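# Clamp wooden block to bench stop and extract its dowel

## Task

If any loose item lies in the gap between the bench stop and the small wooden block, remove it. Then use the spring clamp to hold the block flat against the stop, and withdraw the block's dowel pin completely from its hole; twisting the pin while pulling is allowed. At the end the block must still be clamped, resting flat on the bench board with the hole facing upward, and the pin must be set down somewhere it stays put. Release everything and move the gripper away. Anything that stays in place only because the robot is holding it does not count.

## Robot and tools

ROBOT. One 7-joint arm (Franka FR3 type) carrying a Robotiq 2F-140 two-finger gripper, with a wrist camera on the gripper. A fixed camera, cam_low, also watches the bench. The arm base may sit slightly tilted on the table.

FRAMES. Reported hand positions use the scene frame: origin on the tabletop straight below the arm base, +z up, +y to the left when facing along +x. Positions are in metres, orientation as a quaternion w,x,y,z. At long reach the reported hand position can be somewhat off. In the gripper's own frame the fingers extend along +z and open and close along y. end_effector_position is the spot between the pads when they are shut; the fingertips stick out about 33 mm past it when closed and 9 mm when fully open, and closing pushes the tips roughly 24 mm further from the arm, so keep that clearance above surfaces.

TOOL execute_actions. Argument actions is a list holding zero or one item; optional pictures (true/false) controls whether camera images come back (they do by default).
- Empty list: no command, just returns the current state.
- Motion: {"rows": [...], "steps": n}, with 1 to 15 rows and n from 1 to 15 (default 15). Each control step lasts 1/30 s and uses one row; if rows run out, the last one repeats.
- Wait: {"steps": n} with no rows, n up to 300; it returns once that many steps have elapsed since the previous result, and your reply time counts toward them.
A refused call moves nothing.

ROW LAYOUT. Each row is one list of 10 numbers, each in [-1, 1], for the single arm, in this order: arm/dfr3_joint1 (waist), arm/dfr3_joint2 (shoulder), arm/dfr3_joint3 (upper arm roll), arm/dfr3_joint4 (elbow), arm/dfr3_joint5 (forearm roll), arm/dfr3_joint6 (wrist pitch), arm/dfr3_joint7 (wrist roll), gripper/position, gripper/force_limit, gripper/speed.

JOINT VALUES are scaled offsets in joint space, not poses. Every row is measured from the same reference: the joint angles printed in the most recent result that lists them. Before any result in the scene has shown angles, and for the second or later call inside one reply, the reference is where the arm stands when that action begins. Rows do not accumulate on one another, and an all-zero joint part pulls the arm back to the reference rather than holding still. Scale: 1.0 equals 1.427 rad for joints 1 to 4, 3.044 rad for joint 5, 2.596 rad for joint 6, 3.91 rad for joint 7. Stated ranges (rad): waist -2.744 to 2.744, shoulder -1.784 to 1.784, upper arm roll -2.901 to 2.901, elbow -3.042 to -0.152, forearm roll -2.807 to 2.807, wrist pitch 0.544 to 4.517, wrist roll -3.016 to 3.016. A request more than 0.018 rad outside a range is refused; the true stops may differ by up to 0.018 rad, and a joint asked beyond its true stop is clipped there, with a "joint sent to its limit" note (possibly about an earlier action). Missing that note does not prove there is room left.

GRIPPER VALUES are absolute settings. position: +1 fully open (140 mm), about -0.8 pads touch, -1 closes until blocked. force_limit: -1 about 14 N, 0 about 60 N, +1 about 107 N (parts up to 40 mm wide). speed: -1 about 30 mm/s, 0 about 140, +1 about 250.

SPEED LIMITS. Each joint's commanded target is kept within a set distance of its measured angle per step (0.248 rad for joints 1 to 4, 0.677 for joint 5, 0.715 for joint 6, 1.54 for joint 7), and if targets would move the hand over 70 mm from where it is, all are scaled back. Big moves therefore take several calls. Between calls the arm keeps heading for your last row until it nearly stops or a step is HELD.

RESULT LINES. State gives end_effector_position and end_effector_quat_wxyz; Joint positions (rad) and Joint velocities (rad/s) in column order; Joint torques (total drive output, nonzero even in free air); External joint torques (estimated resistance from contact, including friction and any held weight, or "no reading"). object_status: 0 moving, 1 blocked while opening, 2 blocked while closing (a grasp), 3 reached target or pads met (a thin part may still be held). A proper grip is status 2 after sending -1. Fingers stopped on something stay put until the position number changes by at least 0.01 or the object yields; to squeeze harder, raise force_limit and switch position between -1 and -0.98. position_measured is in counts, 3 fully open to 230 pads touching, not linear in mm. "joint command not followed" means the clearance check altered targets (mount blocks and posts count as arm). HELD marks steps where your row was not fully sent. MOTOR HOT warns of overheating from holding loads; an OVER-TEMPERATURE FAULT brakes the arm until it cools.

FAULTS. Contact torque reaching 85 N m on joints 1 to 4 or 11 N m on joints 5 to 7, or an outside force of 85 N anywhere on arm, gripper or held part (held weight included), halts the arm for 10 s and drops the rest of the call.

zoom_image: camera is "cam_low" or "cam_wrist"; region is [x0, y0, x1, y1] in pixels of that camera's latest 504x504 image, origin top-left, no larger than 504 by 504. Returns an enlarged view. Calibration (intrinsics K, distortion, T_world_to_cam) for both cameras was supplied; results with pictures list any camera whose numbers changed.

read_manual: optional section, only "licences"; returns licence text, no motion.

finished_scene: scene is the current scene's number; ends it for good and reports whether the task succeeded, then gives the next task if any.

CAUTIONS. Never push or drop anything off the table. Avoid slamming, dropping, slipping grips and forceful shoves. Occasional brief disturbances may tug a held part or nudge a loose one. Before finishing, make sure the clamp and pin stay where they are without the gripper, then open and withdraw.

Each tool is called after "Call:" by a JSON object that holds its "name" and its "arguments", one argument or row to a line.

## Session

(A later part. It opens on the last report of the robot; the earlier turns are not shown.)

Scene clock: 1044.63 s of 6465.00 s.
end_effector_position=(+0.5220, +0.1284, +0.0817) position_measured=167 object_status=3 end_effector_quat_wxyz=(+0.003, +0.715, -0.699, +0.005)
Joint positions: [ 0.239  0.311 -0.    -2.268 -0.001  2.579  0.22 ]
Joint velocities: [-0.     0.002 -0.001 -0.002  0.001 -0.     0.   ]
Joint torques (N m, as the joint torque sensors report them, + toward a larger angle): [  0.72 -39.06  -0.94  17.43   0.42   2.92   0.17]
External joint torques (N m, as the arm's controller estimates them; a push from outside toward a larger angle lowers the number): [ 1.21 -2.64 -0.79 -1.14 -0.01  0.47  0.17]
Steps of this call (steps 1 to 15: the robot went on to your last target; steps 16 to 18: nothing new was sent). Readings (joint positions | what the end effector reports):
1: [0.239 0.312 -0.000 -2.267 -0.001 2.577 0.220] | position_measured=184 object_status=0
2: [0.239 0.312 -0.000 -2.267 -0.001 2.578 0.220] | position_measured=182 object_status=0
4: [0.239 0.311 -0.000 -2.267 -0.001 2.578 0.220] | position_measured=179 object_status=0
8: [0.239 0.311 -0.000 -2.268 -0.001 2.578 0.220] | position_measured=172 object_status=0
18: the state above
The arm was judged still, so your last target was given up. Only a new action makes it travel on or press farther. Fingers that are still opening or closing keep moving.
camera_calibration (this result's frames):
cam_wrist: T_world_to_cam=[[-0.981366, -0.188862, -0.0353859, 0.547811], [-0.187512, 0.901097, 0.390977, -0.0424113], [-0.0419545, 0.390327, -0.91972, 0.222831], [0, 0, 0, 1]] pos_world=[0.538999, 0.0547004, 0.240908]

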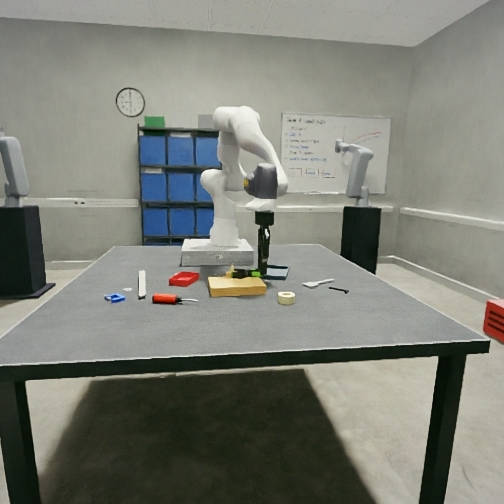

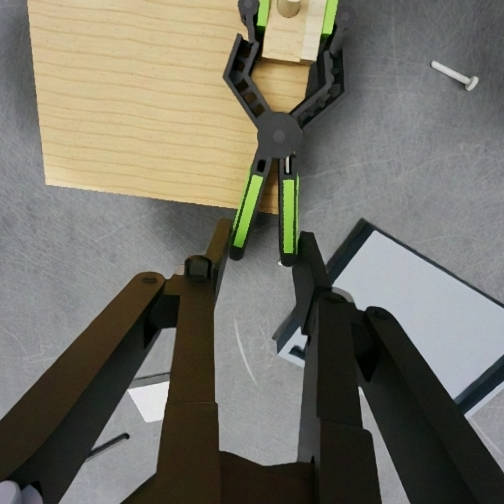

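Call:
{"name": "execute_actions", "arguments": {
  "actions": [
    {"rows": [[0,0,0,0,0,0,0,-0.05,0.5,-1]], "steps": 15}
  ],
  "pictures": false
}}

Call:
{"name": "execute_actions", "arguments": {
  "actions": [
    {"steps": 10}
  ]
}}

Call:
{"name": "zoom_image", "arguments": {
  "camera": "cam_wrist",
  "region": [180, 0, 400, 290]
}}

Scene clock: 1053.87 s of 6465.00 s.
end_effector_position=(+0.5220, +0.1284, +0.0817) position_measured=145 object_status=0 end_effector_quat_wxyz=(+0.003, +0.715, -0.699, +0.005)
Joint positions: [ 0.239  0.311 -0.    -2.268 -0.001  2.579  0.22 ]
Joint velocities: [ 0.     0.     0.001  0.002  0.     0.    -0.001]
Joint torques (N m, as the joint torque sensors report them, + toward a larger angle): [  0.75 -37.68  -0.87  18.5    0.41   2.63   0.11]
External joint torques (N m, as the arm's controller estimates them; a push from outside toward a larger angle lowers the number): [ 1.12 -1.04 -0.84 -0.26 -0.02  0.14  0.11]
Steps of this call (steps 1 to 90: nothing new was sent; then 5.73 s passed at rest; steps 91 to 105: all 15 steps of this action). Readings (joint positions | what the end effector reports):
91: [0.239 0.311 -0.000 -2.268 -0.001 2.579 0.220] | position_measured=167 object_status=0
92: [0.239 0.311 -0.000 -2.268 -0.001 2.579 0.220] | position_measured=166 object_status=0
94: [0.239 0.311 -0.000 -2.268 -0.001 2.579 0.220] | position_measured=163 object_status=0
98: [0.239 0.311 -0.000 -2.268 -0.001 2.579 0.220] | position_measured=156 object_status=0
105: the state above

Scene clock: 1054.20 s of 6465.00 s.
end_effector_position=(+0.5220, +0.1284, +0.0817) position_measured=135 object_status=0 end_effector_quat_wxyz=(+0.003, +0.715, -0.699, +0.005)
Joint positions: [ 0.239  0.311 -0.    -2.268 -0.001  2.579  0.22 ]
Joint velocities: [-0.001 -0.    -0.     0.001  0.002 -0.001 -0.   ]
Joint torques (N m, as the joint torque sensors report them, + toward a larger angle): [  0.88 -38.03  -0.79  18.57   0.42   2.63   0.13]
External joint torques (N m, as the arm's controller estimates them; a push from outside toward a larger angle lowers the number): [ 1.36 -1.23 -0.66 -0.29 -0.02  0.13  0.13]
Steps of this call (steps 1 to 10: the robot went on to your last target). Readings (joint positions | what the end effector reports):
1: [0.239 0.311 -0.000 -2.268 -0.001 2.579 0.220] | position_measured=143 object_status=0
2: [0.239 0.311 -0.000 -2.268 -0.001 2.579 0.220] | position_measured=142 object_status=0
4: [0.239 0.311 -0.000 -2.268 -0.001 2.579 0.220] | position_measured=138 object_status=0
8: [0.239 0.311 -0.000 -2.268 -0.001 2.579 0.220] | position_measured=135 object_status=0
10: the state above
camera_calibration (this result's frames):
cam_wrist: T_world_to_cam=[[-0.981364, -0.188862, -0.0354294, 0.547809], [-0.187529, 0.901093, 0.390979, -0.0423999], [-0.0419158, 0.390337, -0.919718, 0.222805], [0, 0, 0, 1]] pos_world=[0.538988, 0.0546978, 0.240903]

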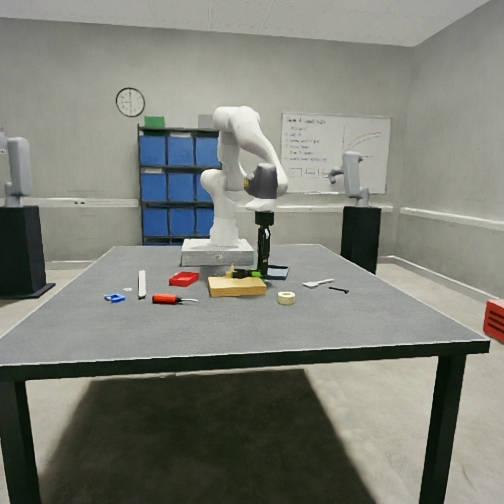

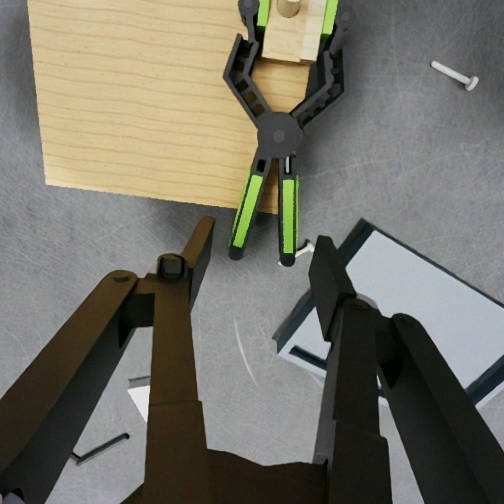

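Region (180, 0, 400, 290) of cam_wrist's 504x504 image, scaled by 1.738, with more detail than that image has; it fills the left 382 columns of this view, and the rest is white.

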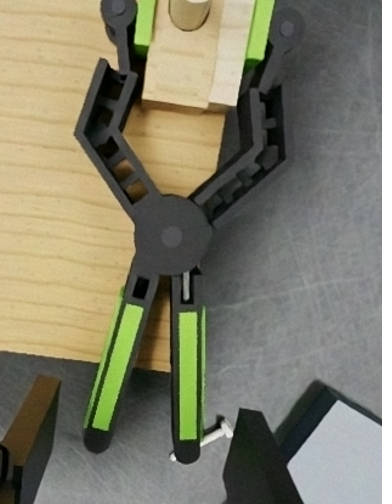

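Call:
{"name": "zoom_image", "arguments": {
  "camera": "cam_wrist",
  "region": [230, 0, 370, 90]
}}

Region (230, 0, 370, 90) of cam_wrist's 504x504 image, scaled by 3.600, with more detail than that image has; it fills the top 324 rows of this view, and the rest is white.

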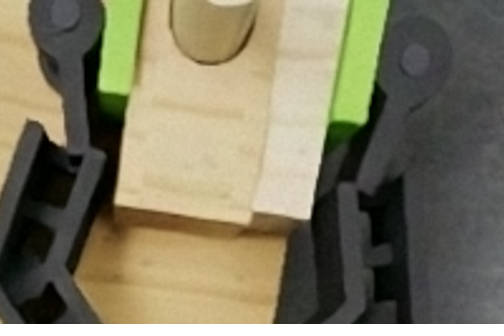

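Call:
{"name": "execute_actions", "arguments": {
  "actions": [
    {"rows": [[0,-0.0007,0,-0.0001,0,-0.0005,0,-0.05,0.6,-0.3],[0,-0.0027,0,-0.0003,0,-0.001,0,-0.05,0.6,-0.3],[0,-0.0059,0,-0.0006,0,-0.0023,0,-0.05,0.6,-0.3],[0,-0.0102,0,-0.001,0,-0.0061,0,-0.05,0.6,-0.3],[0,-0.0155,0,-0.0016,0,-0.0103,0,-0.05,0.6,-0.3],[0,-0.0215,0,-0.0022,0,-0.0149,0,-0.05,0.6,-0.3],[-0.0007,-0.0281,0,-0.0029,0,-0.0195,0.0296,-0.05,0.6,-0.3],[-0.0028,-0.0349,0,-0.0036,0,-0.024,0.0621,-0.05,0.6,-0.3],[-0.0062,-0.0416,0,-0.0042,0,-0.0284,0.0967,-0.05,0.6,-0.3],[-0.011,-0.0482,0,-0.0049,0,-0.0323,0.133,-0.05,0.6,-0.3],[-0.0169,-0.0542,0,-0.0055,0,-0.0356,0.1702,-0.05,0.6,-0.3],[-0.024,-0.0595,0,-0.0061,0,-0.0383,0.2079,-0.5,0.6,-0.3],[-0.0321,-0.0638,0,-0.0065,0,-0.0401,0.2449,-0.5,0.6,-0.3],[-0.041,-0.067,0,-0.0068,0,-0.0411,0.2813,-0.5,0.6,-0.3],[-0.0506,-0.069,0,-0.007,0,-0.0413,0.3161,-0.5,0.6,-0.3]], "steps": 15}
  ],
  "pictures": false
}}

Call:
{"name": "execute_actions", "arguments": {
  "actions": [
    {"rows": [[-0.032,-0.0094,0,-0.0016,0,-0.0105,0.2329,-0.5,0.6,-0.3],[-0.0425,-0.0094,0,-0.0016,0,-0.0088,0.2628,-0.5,0.6,-0.3],[-0.0532,-0.0094,0,-0.0016,0,-0.0063,0.2892,-0.5,0.6,-0.3],[-0.0639,-0.0094,0,-0.0016,0,-0.0054,0.3122,-0.5,0.6,-0.3],[-0.0744,-0.0094,0,-0.0016,0,-0.0054,0.3309,-0.5,0.6,-0.3],[-0.0846,-0.0094,0,-0.0016,0,-0.0054,0.3455,-0.5,0.6,-0.3],[-0.0942,-0.0094,0,-0.0016,0,-0.0054,0.3551,-0.5,0.6,-0.3],[-0.1031,-0.0094,0,-0.0016,0,-0.0054,0.3599,-0.5,0.6,-0.3],[-0.1112,-0.0094,0,-0.0016,0,-0.0054,0.3601,-0.5,0.6,-0.3],[-0.1183,-0.0094,0,-0.0016,0,-0.0054,0.355,-0.5,0.6,-0.3],[-0.1242,-0.0094,0,-0.0016,0,-0.0054,0.3454,-0.5,0.6,-0.3],[-0.129,-0.0094,0,-0.0016,0,-0.0054,0.331,-0.5,0.6,-0.3],[-0.1324,-0.0094,0,-0.0016,0,-0.0054,0.3123,-0.5,0.6,-0.3],[-0.1345,-0.0094,0,-0.0016,0,-0.0054,0.2894,-0.5,0.6,-0.3],[-0.1352,-0.0094,0,-0.0016,0,-0.0054,0.2631,-0.5,0.6,-0.3]], "steps": 15}
  ],
  "pictures": false
}}

Call:
{"name": "execute_actions", "arguments": {
  "actions": [
    {"steps": 14}
  ]
}}

Call:
{"name": "zoom_image", "arguments": {
  "camera": "cam_wrist",
  "region": [190, 150, 350, 300]
}}

Scene clock: 1167.50 s of 6465.00 s.
end_effector_position=(+0.5243, +0.1076, +0.1188) position_measured=151 object_status=0 end_effector_quat_wxyz=(-0.001, -0.519, +0.855, -0.006)
Joint positions: [ 0.197  0.226  0.002 -2.274 -0.001  2.501  0.681]
Joint velocities: [-0.342 -0.175 -0.001 -0.004  0.    -0.156  2.547]
Joint torques (N m, as the joint torque sensors report them, + toward a larger angle): [  0.07 -35.14  -2.37  17.02   0.51   2.02   0.95]
External joint torques (N m, as the arm's controller estimates them; a push from outside toward a larger angle lowers the number): [ 0.98 -2.62 -0.59 -1.73 -0.03 -0.29  0.96]
Steps of this call (steps 1 to 15: the robot went on to your last target; steps 16 to 90: nothing new was sent; then 109.80 s passed at rest; steps 91 to 105: all 15 steps of this action). Readings (joint positions | what the end effector reports):
91: [0.239 0.311 -0.000 -2.268 -0.001 2.579 0.220] | position_measured=135 object_status=3
92: [0.239 0.311 -0.000 -2.268 -0.001 2.579 0.220] | position_measured=135 object_status=3
94: [0.239 0.308 -0.000 -2.269 -0.001 2.576 0.220] | position_measured=135 object_status=3
98: [0.239 0.285 -0.000 -2.271 -0.001 2.554 0.249] | position_measured=135 object_status=3
105: the state above

Scene clock: 1168.00 s of 6465.00 s.
end_effector_position=(+0.5345, +0.0084, +0.1249) position_measured=192 object_status=3 end_effector_quat_wxyz=(+0.003, +0.047, +0.999, -0.006)
Joint positions: [ 0.012  0.214  0.    -2.275 -0.001  2.49   1.68 ]
Joint velocities: [-0.137 -0.    -0.005 -0.     0.001 -0.003  0.078]
Joint torques (N m, as the joint torque sensors report them, + toward a larger angle): [  3.46 -37.28   0.63  18.83   0.48   2.22   0.43]
External joint torques (N m, as the arm's controller estimates them; a push from outside toward a larger angle lowers the number): [ 1.19 -2.48 -1.69 -1.15  0.05 -0.21  0.44]
Steps of this call (steps 1 to 15: all 15 steps of this action). Readings (joint positions | what the end effector reports):
1: [0.185 0.221 0.002 -2.274 -0.001 2.497 0.772] | position_measured=157 object_status=0
2: [0.171 0.217 0.003 -2.274 -0.001 2.494 0.866] | position_measured=163 object_status=0
4: [0.142 0.214 0.003 -2.274 -0.001 2.492 1.056] | position_measured=174 object_status=0
8: [0.082 0.214 0.002 -2.275 -0.001 2.491 1.402] | position_measured=192 object_status=0
15: the state above

Scene clock: 1168.47 s of 6465.00 s.
end_effector_position=(+0.5343, +0.0046, +0.1249) position_measured=192 object_status=3 end_effector_quat_wxyz=(+0.002, +0.060, +0.998, -0.006)
Joint positions: [ 0.005  0.214  0.    -2.275 -0.001  2.489  1.699]
Joint velocities: [-0.     0.001 -0.002 -0.    -0.001 -0.     0.019]
Joint torques (N m, as the joint torque sensors report them, + toward a larger angle): [  0.59 -37.32   0.04  18.79   0.48   2.2    0.51]
External joint torques (N m, as the arm's controller estimates them; a push from outside toward a larger angle lowers the number): [ 1.09 -2.54  0.29 -1.22 -0.04 -0.23  0.51]
Steps of this call (steps 1 to 14: the robot went on to your last target). Readings (joint positions | what the end effector reports):
1: [0.009 0.214 0.000 -2.275 -0.001 2.490 1.682] | position_measured=192 object_status=3
2: [0.006 0.214 0.000 -2.275 -0.001 2.490 1.685] | position_measured=192 object_status=3
4: [0.005 0.214 0.000 -2.275 -0.001 2.490 1.688] | position_measured=192 object_status=3
8: [0.005 0.214 0.000 -2.275 -0.001 2.489 1.694] | position_measured=192 object_status=3
14: the state above
camera_calibration (this result's frames):
cam_wrist: T_world_to_cam=[[-0.0480544, 0.997755, -0.0466492, 0.0352724], [0.912061, 0.0628723, 0.405207, -0.530843], [0.40723, -0.0230749, -0.913034, 0.0724653], [0, 0, 0, 1]] pos_world=[0.456346, -0.000145786, 0.28291]

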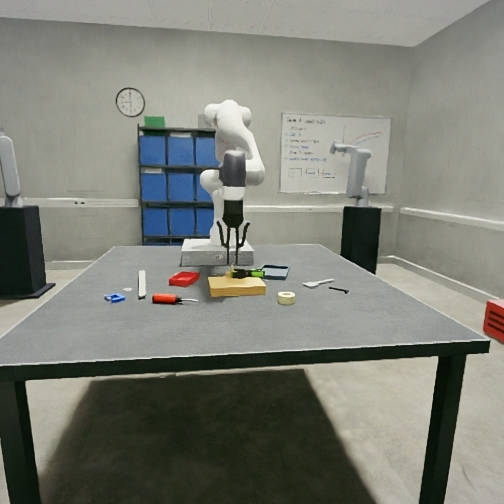

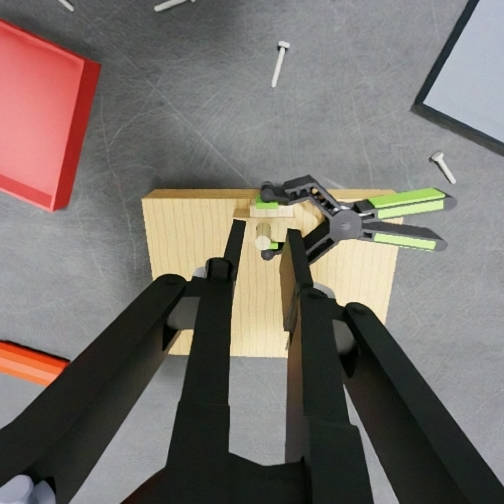

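Region (190, 150, 350, 300) of cam_wrist's 504x504 image, scaled by 3.150, with more detail than that image has; it fills the top 472 rows of this view, and the rest is white.

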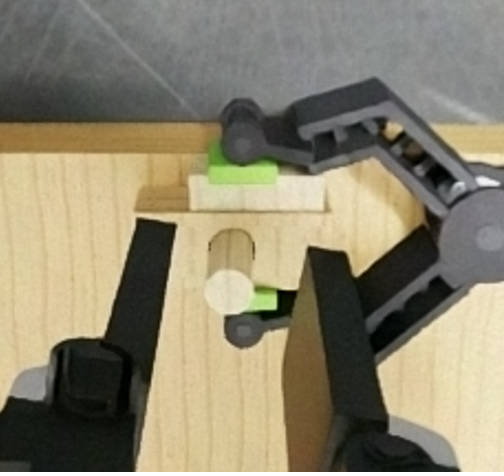

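Call:
{"name": "execute_actions", "arguments": {
  "actions": [
    {"rows": [[0,0.002,0,-0.0002,0,0.0012,0.001,-0.5,0.6,-0.7],[0,0.0038,0,-0.0004,0,0.0015,0.001,-0.5,0.6,-0.7],[0,0.0066,0,-0.0006,0,0.0035,0.001,-0.5,0.6,-0.7],[0,0.0104,0,-0.0008,0,0.0073,0.001,-0.5,0.6,-0.7],[0,0.0148,0,-0.001,0,0.0113,0.001,-0.5,0.6,-0.7],[0,0.0197,0,-0.0012,0,0.0155,0.001,-0.5,0.6,-0.7],[0,0.0247,0,-0.0014,0,0.0195,0.001,-0.5,0.6,-0.7],[0,0.0296,0,-0.0016,0,0.0231,0.001,-0.5,0.6,-0.7],[0,0.034,0,-0.0017,0,0.0262,0.001,-0.5,0.6,-0.7],[0,0.0378,0,-0.0017,0,0.0284,0.001,-0.5,0.6,-0.7],[0,0.0406,0,-0.0017,0,0.0298,0.001,-0.5,0.6,-0.7],[0,0.0424,0,-0.0017,0,0.0302,0.001,-0.5,0.6,-0.7],[0,0.043,0,-0.0017,0,0.0296,0.001,-0.5,0.6,-0.7],[0,0.043,0,-0.0017,0,0.028,0.001,-0.5,0.6,-0.7],[0,0.043,0,-0.0017,0,0.0248,0.001,-0.5,0.6,-0.7]], "steps": 15}
  ],
  "pictures": false
}}

Call:
{"name": "execute_actions", "arguments": {
  "actions": [
    {"steps": 8}
  ]
}}

Call:
{"name": "zoom_image", "arguments": {
  "camera": "cam_wrist",
  "region": [190, 150, 350, 300]
}}

Scene clock: 1215.63 s of 6465.00 s.
end_effector_position=(+0.5347, +0.0044, +0.0982) position_measured=192 object_status=3 end_effector_quat_wxyz=(+0.002, +0.062, +0.998, -0.006)
Joint positions: [ 0.005  0.272  0.    -2.277 -0.001  2.548  1.704]
Joint velocities: [ 0.001  0.042  0.    -0.003 -0.001  0.015  0.001]
Joint torques (N m, as the joint torque sensors report them, + toward a larger angle): [  0.86 -37.01  -0.98  19.51   0.46   3.11   0.07]
External joint torques (N m, as the arm's controller estimates them; a push from outside toward a larger angle lowers the number): [ 1.3   0.43 -0.86 -0.47 -0.02  0.55  0.07]
Steps of this call (steps 1 to 30: the robot went on to your last target; steps 31 to 90: nothing new was sent; then 43.67 s passed at rest; steps 91 to 105: all 15 steps of this action). Readings (joint positions | what the end effector reports):
91: [0.005 0.214 0.000 -2.275 -0.001 2.489 1.704] | position_measured=192 object_status=3
92: [0.005 0.214 0.000 -2.275 -0.001 2.490 1.704] | position_measured=192 object_status=3
94: [0.005 0.218 0.000 -2.275 -0.001 2.493 1.704] | position_measured=192 object_status=3
98: [0.005 0.238 0.000 -2.275 -0.001 2.515 1.704] | position_measured=192 object_status=3
105: the state above

Scene clock: 1215.90 s of 6465.00 s.
end_effector_position=(+0.5350, +0.0044, +0.0976) position_measured=192 object_status=3 end_effector_quat_wxyz=(+0.002, +0.062, +0.998, -0.006)
Joint positions: [ 0.005  0.274  0.    -2.277 -0.001  2.55   1.704]
Joint velocities: [-0.     0.     0.002  0.001  0.001  0.006  0.001]
Joint torques (N m, as the joint torque sensors report them, + toward a larger angle): [  0.88 -35.71  -0.91  18.69   0.47   2.98   0.06]
External joint torques (N m, as the arm's controller estimates them; a push from outside toward a larger angle lowers the number): [ 1.21  0.08 -0.89 -0.43  0.    0.56  0.06]
Steps of this call (steps 1 to 8: the robot went on to your last target). Readings (joint positions | what the end effector reports):
1: [0.005 0.273 0.000 -2.277 -0.001 2.548 1.704] | position_measured=192 object_status=3
2: [0.005 0.273 0.000 -2.277 -0.001 2.549 1.704] | position_measured=192 object_status=3
4: [0.005 0.274 0.000 -2.277 -0.001 2.550 1.704] | position_measured=192 object_status=3
8: the state above
camera_calibration (this result's frames):
cam_wrist: T_world_to_cam=[[-0.0430689, 0.997988, -0.0465324, 0.03158], [0.912547, 0.058256, 0.404802, -0.520669], [0.406699, -0.0250285, -0.91322, 0.0475934], [0, 0, 0, 1]] pos_world=[0.457139, 0.0000068829, 0.255701]

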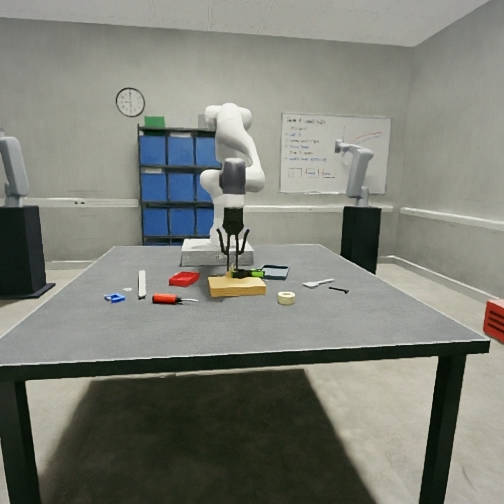

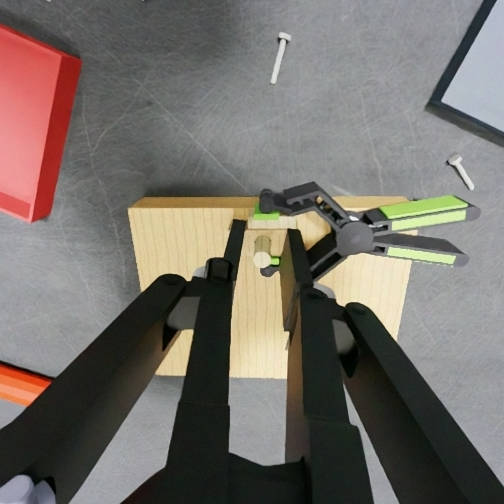

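Region (190, 150, 350, 300) of cam_wrist's 504x504 image, scaled by 3.150, with more detail than that image has; it fills the top 472 rows of this view, and the rest is white.

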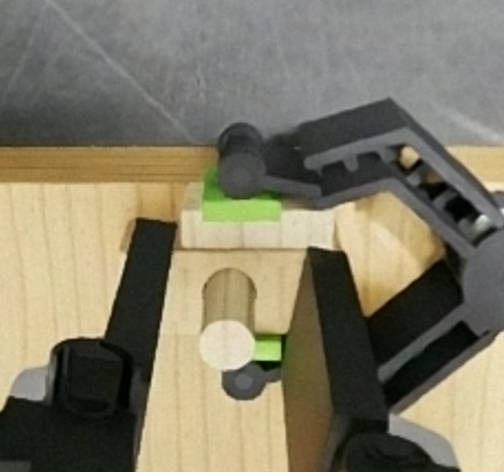

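Call:
{"name": "execute_actions", "arguments": {
  "actions": [
    {"rows": [[0,0,0,0,0,0.0004,0,-1,0.6,-0.7]], "steps": 15}
  ]
}}

Scene clock: 1231.57 s of 6465.00 s.
end_effector_position=(+0.5354, +0.0044, +0.0978) position_measured=223 object_status=0 end_effector_quat_wxyz=(+0.003, +0.062, +0.998, -0.006)
Joint positions: [ 0.005  0.273  0.    -2.277 -0.001  2.551  1.704]
Joint velocities: [ 0.001  0.001 -0.001 -0.     0.     0.     0.   ]
Joint torques (N m, as the joint torque sensors report them, + toward a larger angle): [  1.17 -37.25  -1.04  18.7    0.46   2.63   0.1 ]
External joint torques (N m, as the arm's controller estimates them; a push from outside toward a larger angle lowers the number): [ 1.6  -1.43 -0.92 -0.44 -0.02  0.2   0.1 ]
Steps of this call (steps 1 to 15: the robot went on to your last target; steps 16 to 90: nothing new was sent; then 12.17 s passed at rest; steps 91 to 105: all 15 steps of this action). Readings (joint positions | what the end effector reports):
91: [0.005 0.274 0.000 -2.277 -0.001 2.551 1.704] | position_measured=192 object_status=0
92: [0.005 0.274 0.000 -2.277 -0.001 2.551 1.704] | position_measured=194 object_status=0
94: [0.005 0.274 0.000 -2.277 -0.001 2.551 1.704] | position_measured=201 object_status=0
98: [0.005 0.274 0.000 -2.277 -0.001 2.551 1.704] | position_measured=215 object_status=0
105: the state above
camera_calibration (this result's frames):
cam_wrist: T_world_to_cam=[[-0.043033, 0.997988, -0.0465681, 0.0315817], [0.91213, 0.0582634, 0.405738, -0.520912], [0.407635, -0.0250161, -0.912802, 0.0470589], [0, 0, 0, 1]] pos_world=[0.457316, 0.0000091959, 0.25578]

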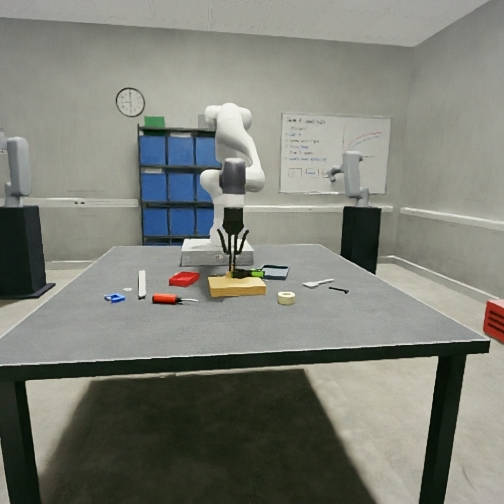

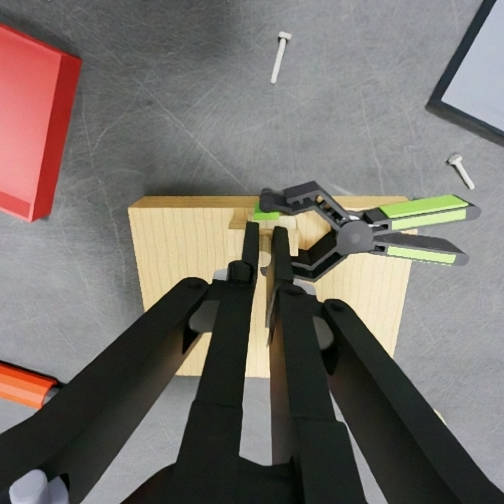

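Call:
{"name": "execute_actions", "arguments": {
  "actions": [
    {"rows": [[0,-0.0008,0,0,0,-0.0002,-0.0194,-1,0.6,-0.7],[0,-0.0014,0,0,0,-0.0005,-0.0405,-1,0.6,-0.7],[0,-0.0022,0,0,0,-0.0008,-0.0634,-1,0.6,-0.7],[0,-0.0029,0,0,0,-0.0011,-0.0877,-1,0.6,-0.7],[0,-0.0037,0,0,0,-0.0014,-0.1131,-1,0.6,-0.7],[0,-0.0039,0,0,0,-0.0015,-0.1394,-1,0.6,-0.7],[0,-0.0042,0,0,0,-0.0016,-0.1661,-1,0.6,-0.7],[0,-0.0045,0,0,0,-0.0018,-0.1933,-1,0.6,-0.7],[0,-0.0048,0,0,0,-0.002,-0.2206,-1,0.6,-0.7],[0,-0.0052,0,0,0,-0.0022,-0.2471,-1,0.6,-0.7],[0,-0.0055,0,0,0,-0.0023,-0.2733,-1,0.6,-0.7],[0,-0.0059,0,0,0,-0.0025,-0.2987,-1,0.6,-0.7],[0,-0.0063,0,0,0,-0.0027,-0.3228,-1,0.6,-0.7],[0,-0.0066,0,0,0,-0.003,-0.3456,-1,0.6,-0.7],[0,-0.007,0,0,0,-0.0032,-0.3667,-1,0.6,-0.7]], "steps": 15}
  ],
  "pictures": false
}}

Call:
{"name": "execute_actions", "arguments": {
  "actions": [
    {"rows": [[0,-0.0038,0,0,0,-0.0022,-0.1959,-1,0.6,-0.7],[0,-0.0042,0,0,0,-0.0024,-0.2127,-1,0.6,-0.7],[0,-0.0045,0,0,0,-0.0025,-0.2274,-1,0.6,-0.7],[0,-0.0048,0,0,0,-0.0027,-0.2395,-1,0.6,-0.7],[0,-0.0051,0,0,0,-0.0029,-0.249,-1,0.6,-0.7],[0,-0.0053,0,0,0,-0.0031,-0.2562,-1,0.6,-0.7],[0,-0.0055,0,0,0,-0.0032,-0.2601,-1,0.6,-0.7],[0,-0.0057,0,0,0,-0.0033,-0.2613,-1,0.6,-0.7],[0,-0.0059,0,0,0,-0.0034,-0.2599,-1,0.6,-0.7],[0,-0.006,0,0,0,-0.0035,-0.2554,-1,0.6,-0.7],[0,-0.0061,0,0,0,-0.0036,-0.2482,-1,0.6,-0.7],[0,-0.0062,0,0,0,-0.0037,-0.2384,-1,0.6,-0.7],[0,-0.0062,0,0,0,-0.0037,-0.2259,-1,0.6,-0.7],[0,-0.0062,0,0,0,-0.0037,-0.2111,-1,0.6,-0.7],[0,-0.0062,0,0,0,-0.0037,-0.1937,-1,0.6,-0.7]], "steps": 15}
  ]
}}

Call:
{"name": "zoom_image", "arguments": {
  "camera": "cam_low",
  "region": [200, 245, 280, 300]
}}

Scene clock: 1307.97 s of 6465.00 s.
end_effector_position=(+0.5353, +0.0044, +0.0997) position_measured=223 object_status=2 end_effector_quat_wxyz=(+0.000, -0.305, +0.952, -0.006)
Joint positions: [ 0.005  0.269  0.    -2.277 -0.001  2.547  0.959]
Joint velocities: [-0.    -0.015 -0.     0.     0.001 -0.015 -2.262]
Joint torques (N m, as the joint torque sensors report them, + toward a larger angle): [  0.9  -39.53  -0.87  19.01   0.42   2.39  -0.6 ]
External joint torques (N m, as the arm's controller estimates them; a push from outside toward a larger angle lowers the number): [ 1.26 -3.77 -0.82 -0.24 -0.03 -0.08 -0.61]
Steps of this call (steps 1 to 15: the robot went on to your last target; steps 16 to 90: nothing new was sent; then 72.90 s passed at rest; steps 91 to 105: all 15 steps of this action). Readings (joint positions | what the end effector reports):
91: [0.005 0.273 0.000 -2.277 -0.001 2.551 1.698] | position_measured=223 object_status=2
92: [0.005 0.273 0.000 -2.277 -0.001 2.551 1.685] | position_measured=223 object_status=2
94: [0.005 0.273 0.000 -2.277 -0.001 2.551 1.635] | position_measured=223 object_status=2
98: [0.005 0.272 0.000 -2.277 -0.001 2.550 1.452] | position_measured=223 object_status=2
105: the state above

Scene clock: 1308.47 s of 6465.00 s.
end_effector_position=(+0.5348, +0.0044, +0.1015) position_measured=223 object_status=2 end_effector_quat_wxyz=(-0.003, -0.627, +0.779, -0.005)
Joint positions: [ 0.005  0.265  0.    -2.277 -0.001  2.541  0.225]
Joint velocities: [ 0.    -0.    -0.     0.002 -0.    -0.005 -0.057]
Joint torques (N m, as the joint torque sensors report them, + toward a larger angle): [  0.95 -39.65  -0.7   18.76   0.43   2.18  -0.2 ]
External joint torques (N m, as the arm's controller estimates them; a push from outside toward a larger angle lowers the number): [ 1.33 -3.92 -0.62 -0.6  -0.04 -0.33 -0.21]
Steps of this call (steps 1 to 15: all 15 steps of this action). Readings (joint positions | what the end effector reports):
1: [0.005 0.269 0.000 -2.277 -0.001 2.547 0.881] | position_measured=223 object_status=2
2: [0.005 0.268 0.000 -2.277 -0.001 2.546 0.805] | position_measured=223 object_status=2
4: [0.005 0.268 0.000 -2.277 -0.001 2.545 0.659] | position_measured=223 object_status=2
8: [0.005 0.266 0.000 -2.277 -0.001 2.543 0.412] | position_measured=223 object_status=2
15: the state above
camera_calibration (this result's frames):
cam_wrist: T_world_to_cam=[[-0.998103, 0.0482427, -0.0382555, 0.545806], [0.0294343, 0.919608, 0.391732, -0.0522646], [0.0540782, 0.389863, -0.919284, 0.238578], [0, 0, 0, 1]] pos_world=[0.533407, -0.0712809, 0.260675]

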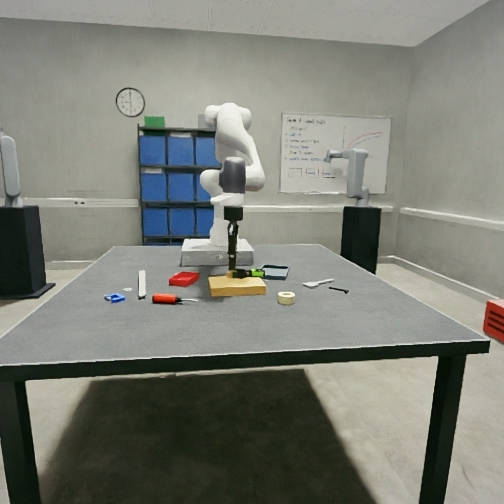

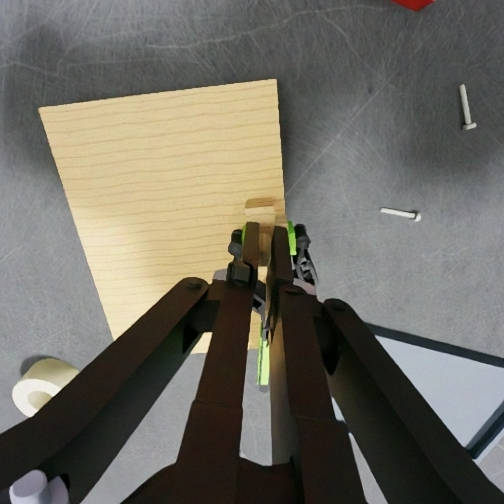

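Region (200, 245, 280, 300) of cam_low's 504x504 image, scaled by 6.300, with more detail than that image has; it fills the top 346 rows of this view, and the rest is white.

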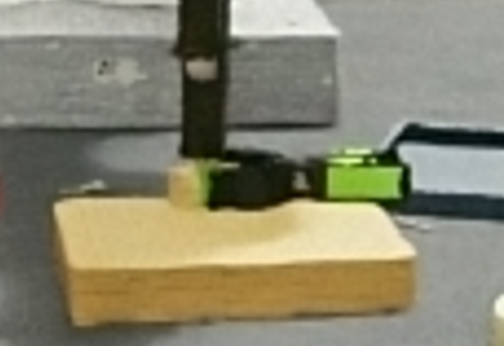

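Call:
{"name": "zoom_image", "arguments": {
  "camera": "cam_wrist",
  "region": [215, 180, 335, 290]
}}

Call:
{"name": "zoom_image", "arguments": {
  "camera": "cam_low",
  "region": [215, 258, 255, 288]
}}

Region (215, 180, 335, 290) of cam_wrist's 504x504 image, scaled by 4.200, with more detail than that image has; it fills the top 462 rows of this view, and the rest is white.

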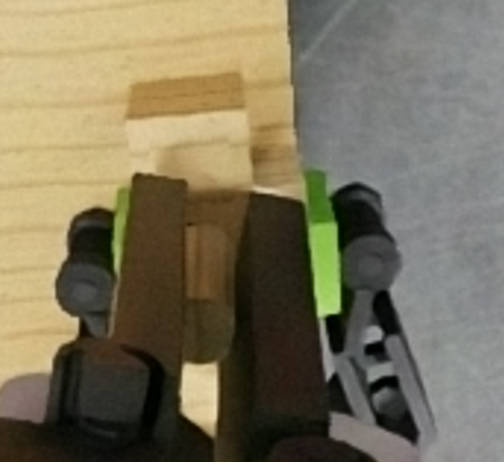

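Region (215, 258, 255, 288) of cam_low's 504x504 image, scaled by 12.600, with more detail than that image has; it fills the top 378 rows of this view, and the rest is white.

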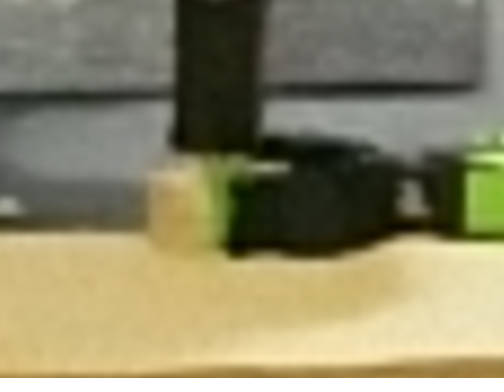

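Call:
{"name": "execute_actions", "arguments": {
  "actions": [
    {"rows": [[0,-0.0022,0,0,0,-0.0006,-0.0291,-1,0.6,-0.7],[0,-0.0031,0,0,0,-0.0008,-0.0565,-1,0.6,-0.7],[0,-0.004,0,0,0,-0.0011,-0.0863,-1,0.6,-0.7],[0,-0.0048,0,0,0,-0.0014,-0.1189,-1,0.6,-0.7],[0,-0.0056,0,0.0003,0,-0.0018,-0.1539,-1,0.6,-0.7],[0,-0.0063,0,0.0005,0,-0.0021,-0.1915,-1,0.6,-0.7],[0,-0.0069,0,0.0007,0,-0.0026,-0.2316,-1,0.6,-0.7],[0,-0.0076,0,0.001,0,-0.003,-0.2744,-1,0.6,-0.7],[0,-0.0081,0,0.001,0,-0.0033,-0.2948,-1,0.6,-0.7],[0,-0.0086,0,0.001,0,-0.0036,-0.3153,-1,0.6,-0.7],[0,-0.0091,0,0.001,0,-0.0039,-0.3358,-1,0.6,-0.7],[0,-0.0096,0,0.001,0,-0.0042,-0.3562,-1,0.6,-0.7],[0,-0.0101,0,0.001,0,-0.0045,-0.3767,-1,0.6,-0.7],[0,-0.0106,0,0.001,0,-0.0048,-0.3971,-1,0.6,-0.7],[0,-0.0111,0,0.001,0,-0.005,-0.4176,-1,0.6,-0.7]], "steps": 15}
  ],
  "pictures": false
}}

Call:
{"name": "execute_actions", "arguments": {
  "actions": [
    {"rows": [[0,-0.0058,0,0.001,0,-0.0027,-0.1985,-1,0.6,-0.7],[0,-0.0063,0,0.001,0,-0.003,-0.2189,-1,0.6,-0.7],[0,-0.0068,0,0.001,0,-0.0033,-0.2394,-1,0.6,-0.7],[0,-0.0073,0,0.001,0,-0.0036,-0.2598,-1,0.6,-0.7],[0,-0.0078,0,0.001,0,-0.0039,-0.2803,-1,0.6,-0.7],[0,-0.0083,0,0.001,0,-0.0041,-0.3008,-1,0.6,-0.7],[0,-0.0088,0,0.001,0,-0.0044,-0.3212,-1,0.6,-0.7],[0,-0.0094,0,0.001,0,-0.0047,-0.3417,-1,0.6,-0.7],[0,-0.0099,0,0.001,0,-0.005,-0.3621,-1,0.6,-0.7],[0,-0.0104,0,0.001,0,-0.0053,-0.3826,-1,0.6,-0.7],[0,-0.0109,0,0.001,0,-0.0056,-0.4031,-1,0.6,-0.7],[0,-0.0114,0,0.001,0,-0.0059,-0.4235,-1,0.6,-0.7],[0,-0.0119,0,0.001,0,-0.0062,-0.444,-1,0.6,-0.7],[0,-0.0124,0,0.001,0,-0.0065,-0.4644,-1,0.6,-0.7],[0,-0.0129,0,0.001,0,-0.0068,-0.4849,-1,0.6,-0.7]], "steps": 15}
  ],
  "pictures": false
}}

Call:
{"name": "execute_actions", "arguments": {
  "actions": [
    {"rows": [[0,-0.0058,0,0.001,0,-0.0027,-0.1985,-1,0.6,-0.7],[0,-0.0063,0,0.001,0,-0.003,-0.2189,-1,0.6,-0.7],[0,-0.0068,0,0.001,0,-0.0033,-0.2394,-1,0.6,-0.7],[0,-0.0072,0,0.001,0,-0.0036,-0.2598,-1,0.6,-0.7],[0,-0.0076,0,0.001,0,-0.0037,-0.266,-1,0.6,-0.7],[0,-0.0079,0,0.001,0,-0.0039,-0.266,-1,0.6,-0.7],[0,-0.0082,0,0.001,0,-0.004,-0.266,-1,0.6,-0.7],[0,-0.0084,0,0.001,0,-0.0041,-0.266,-1,0.6,-0.7],[0,-0.0087,0,0.001,0,-0.0042,-0.266,-1,0.6,-0.7],[0,-0.0089,0,0.001,0,-0.0042,-0.266,-1,0.6,-0.7],[0,-0.0091,0,0.001,0,-0.0043,-0.266,-1,0.6,-0.7],[0,-0.0092,0,0.001,0,-0.0043,-0.266,-1,0.6,-0.7],[0,-0.0093,0,0.001,0,-0.0044,-0.266,-1,0.6,-0.7],[0,-0.0094,0,0.001,0,-0.0044,-0.266,-1,0.6,-0.7],[0,-0.0094,0,0.001,0,-0.0044,-0.266,-1,0.6,-0.7]], "steps": 15}
  ],
  "pictures": false
}}

Call:
{"name": "execute_actions", "arguments": {
  "actions": [
    {"steps": 12}
  ]
}}

Call:
{"name": "zoom_image", "arguments": {
  "camera": "cam_low",
  "region": [200, 245, 280, 300]
}}

Call:
{"name": "zoom_image", "arguments": {
  "camera": "cam_wrist",
  "region": [215, 180, 335, 290]
}}

Scene clock: 1428.10 s of 6465.00 s.
end_effector_position=(+0.5354, +0.0045, +0.1062) position_measured=223 object_status=2 end_effector_quat_wxyz=(+0.004, +0.907, -0.421, +0.005)
Joint positions: [ 0.005  0.255  0.    -2.277 -0.001  2.534 -0.693]
Joint velocities: [ 0.001 -0.026 -0.002 -0.     0.    -0.019 -2.347]
Joint torques (N m, as the joint torque sensors report them, + toward a larger angle): [  0.77 -39.37  -0.78  20.01   0.45   2.27  -0.71]
External joint torques (N m, as the arm's controller estimates them; a push from outside toward a larger angle lowers the number): [ 1.29 -3.98 -0.57  0.54 -0.04 -0.29 -0.73]
Steps of this call (steps 1 to 30: the robot went on to your last target; steps 31 to 90: nothing new was sent; then 116.13 s passed at rest; steps 91 to 105: all 15 steps of this action). Readings (joint positions | what the end effector reports):
91: [0.005 0.265 0.000 -2.277 -0.001 2.541 0.200] | position_measured=223 object_status=2
92: [0.005 0.265 0.000 -2.277 -0.001 2.541 0.183] | position_measured=223 object_status=2
94: [0.005 0.264 0.000 -2.277 -0.001 2.540 0.118] | position_measured=223 object_status=2
98: [0.005 0.261 0.000 -2.277 -0.001 2.539 -0.133] | position_measured=223 object_status=2
105: the state above

Scene clock: 1428.60 s of 6465.00 s.
end_effector_position=(+0.5360, +0.0046, +0.1128) position_measured=223 object_status=2 end_effector_quat_wxyz=(+0.006, +0.987, +0.158, +0.003)
Joint positions: [ 0.005  0.241  0.    -2.277 -0.001  2.522 -1.879]
Joint velocities: [ 0.001 -0.021  0.     0.001  0.001 -0.023 -2.333]
Joint torques (N m, as the joint torque sensors report them, + toward a larger angle): [  0.96 -38.07  -1.01  20.31   0.53   2.33  -0.59]
External joint torques (N m, as the arm's controller estimates them; a push from outside toward a larger angle lowers the number): [ 1.25 -2.97 -1.    0.7   0.   -0.2  -0.61]
Steps of this call (steps 1 to 15: all 15 steps of this action). Readings (joint positions | what the end effector reports):
1: [0.005 0.254 0.000 -2.277 -0.001 2.533 -0.772] | position_measured=223 object_status=2
2: [0.005 0.253 0.000 -2.277 -0.001 2.532 -0.850] | position_measured=223 object_status=2
4: [0.005 0.250 0.000 -2.277 -0.001 2.530 -1.007] | position_measured=223 object_status=2
8: [0.005 0.246 0.000 -2.277 -0.001 2.527 -1.323] | position_measured=223 object_status=2
15: the state above

Scene clock: 1429.10 s of 6465.00 s.
end_effector_position=(+0.5367, +0.0046, +0.1180) position_measured=223 object_status=2 end_effector_quat_wxyz=(+0.008, +0.843, +0.537, +0.002)
Joint positions: [ 0.005  0.23   0.    -2.277 -0.001  2.514 -2.697]
Joint velocities: [-0.001 -0.005  0.     0.001 -0.001 -0.006 -0.714]
Joint torques (N m, as the joint torque sensors report them, + toward a larger angle): [  0.92 -37.86  -0.93  20.1    0.55   2.22  -0.35]
External joint torques (N m, as the arm's controller estimates them; a push from outside toward a larger angle lowers the number): [ 1.41 -2.76 -0.73  0.29  0.   -0.27 -0.36]
Steps of this call (steps 1 to 15: all 15 steps of this action). Readings (joint positions | what the end effector reports):
1: [0.005 0.240 0.000 -2.277 -0.001 2.521 -1.957] | position_measured=223 object_status=2
2: [0.005 0.238 0.000 -2.277 -0.001 2.521 -2.036] | position_measured=223 object_status=2
4: [0.005 0.235 0.000 -2.277 -0.001 2.519 -2.193] | position_measured=223 object_status=2
8: [0.005 0.232 0.000 -2.277 -0.001 2.517 -2.448] | position_measured=223 object_status=2
15: the state above

Scene clock: 1429.50 s of 6465.00 s.
end_effector_position=(+0.5365, +0.0046, +0.1180) position_measured=223 object_status=2 end_effector_quat_wxyz=(+0.008, +0.798, +0.602, +0.001)
Joint positions: [ 0.005  0.23   0.    -2.277 -0.001  2.514 -2.855]
Joint velocities: [-0.     0.     0.001  0.    -0.    -0.    -0.191]
Joint torques (N m, as the joint torque sensors report them, + toward a larger angle): [  0.9  -37.73  -0.97  20.51   0.55   2.28  -0.15]
External joint torques (N m, as the arm's controller estimates them; a push from outside toward a larger angle lowers the number): [ 1.27 -2.6  -0.88  0.68  0.01 -0.21 -0.15]
Steps of this call (steps 1 to 12: the robot went on to your last target). Readings (joint positions | what the end effector reports):
1: [0.005 0.230 0.000 -2.277 -0.001 2.514 -2.720] | position_measured=223 object_status=2
2: [0.005 0.230 0.000 -2.277 -0.001 2.514 -2.740] | position_measured=223 object_status=2
4: [0.005 0.230 0.000 -2.277 -0.001 2.514 -2.774] | position_measured=223 object_status=2
8: [0.005 0.230 0.000 -2.277 -0.001 2.514 -2.823] | position_measured=223 object_status=2
12: the state above
camera_calibration (this result's frames):
cam_wrist: T_world_to_cam=[[0.993641, -0.11026, -0.0228119, -0.521489], [-0.0911476, -0.906634, 0.411954, 0.0118225], [-0.0661041, -0.407255, -0.910919, 0.320781], [0, 0, 0, 1]] pos_world=[0.540455, 0.0838591, 0.275439]

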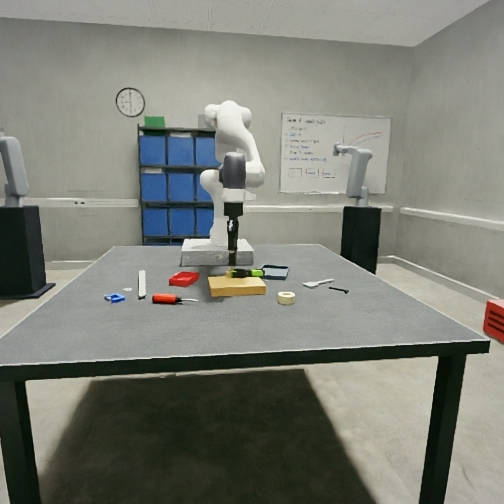

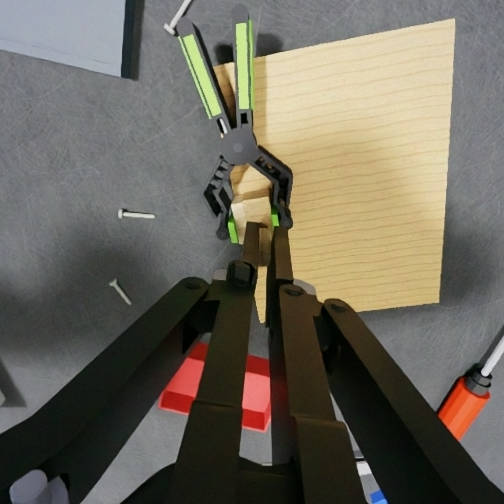

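Region (200, 245, 280, 300) of cam_low's 504x504 image, scaled by 6.300, with more detail than that image has; it fills the top 346 rows of this view, and the rest is white.

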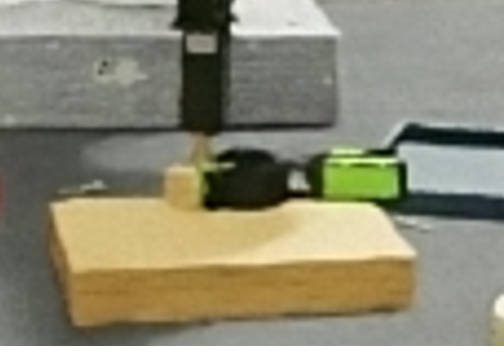

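Region (215, 180, 335, 290) of cam_wrist's 504x504 image, scaled by 4.200, with more detail than that image has; it fills the top 462 rows of this view, and the rest is white.

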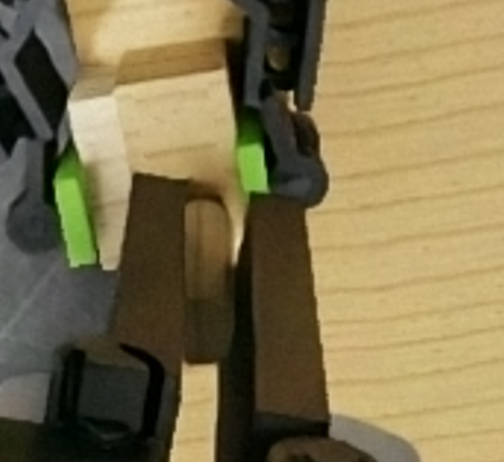

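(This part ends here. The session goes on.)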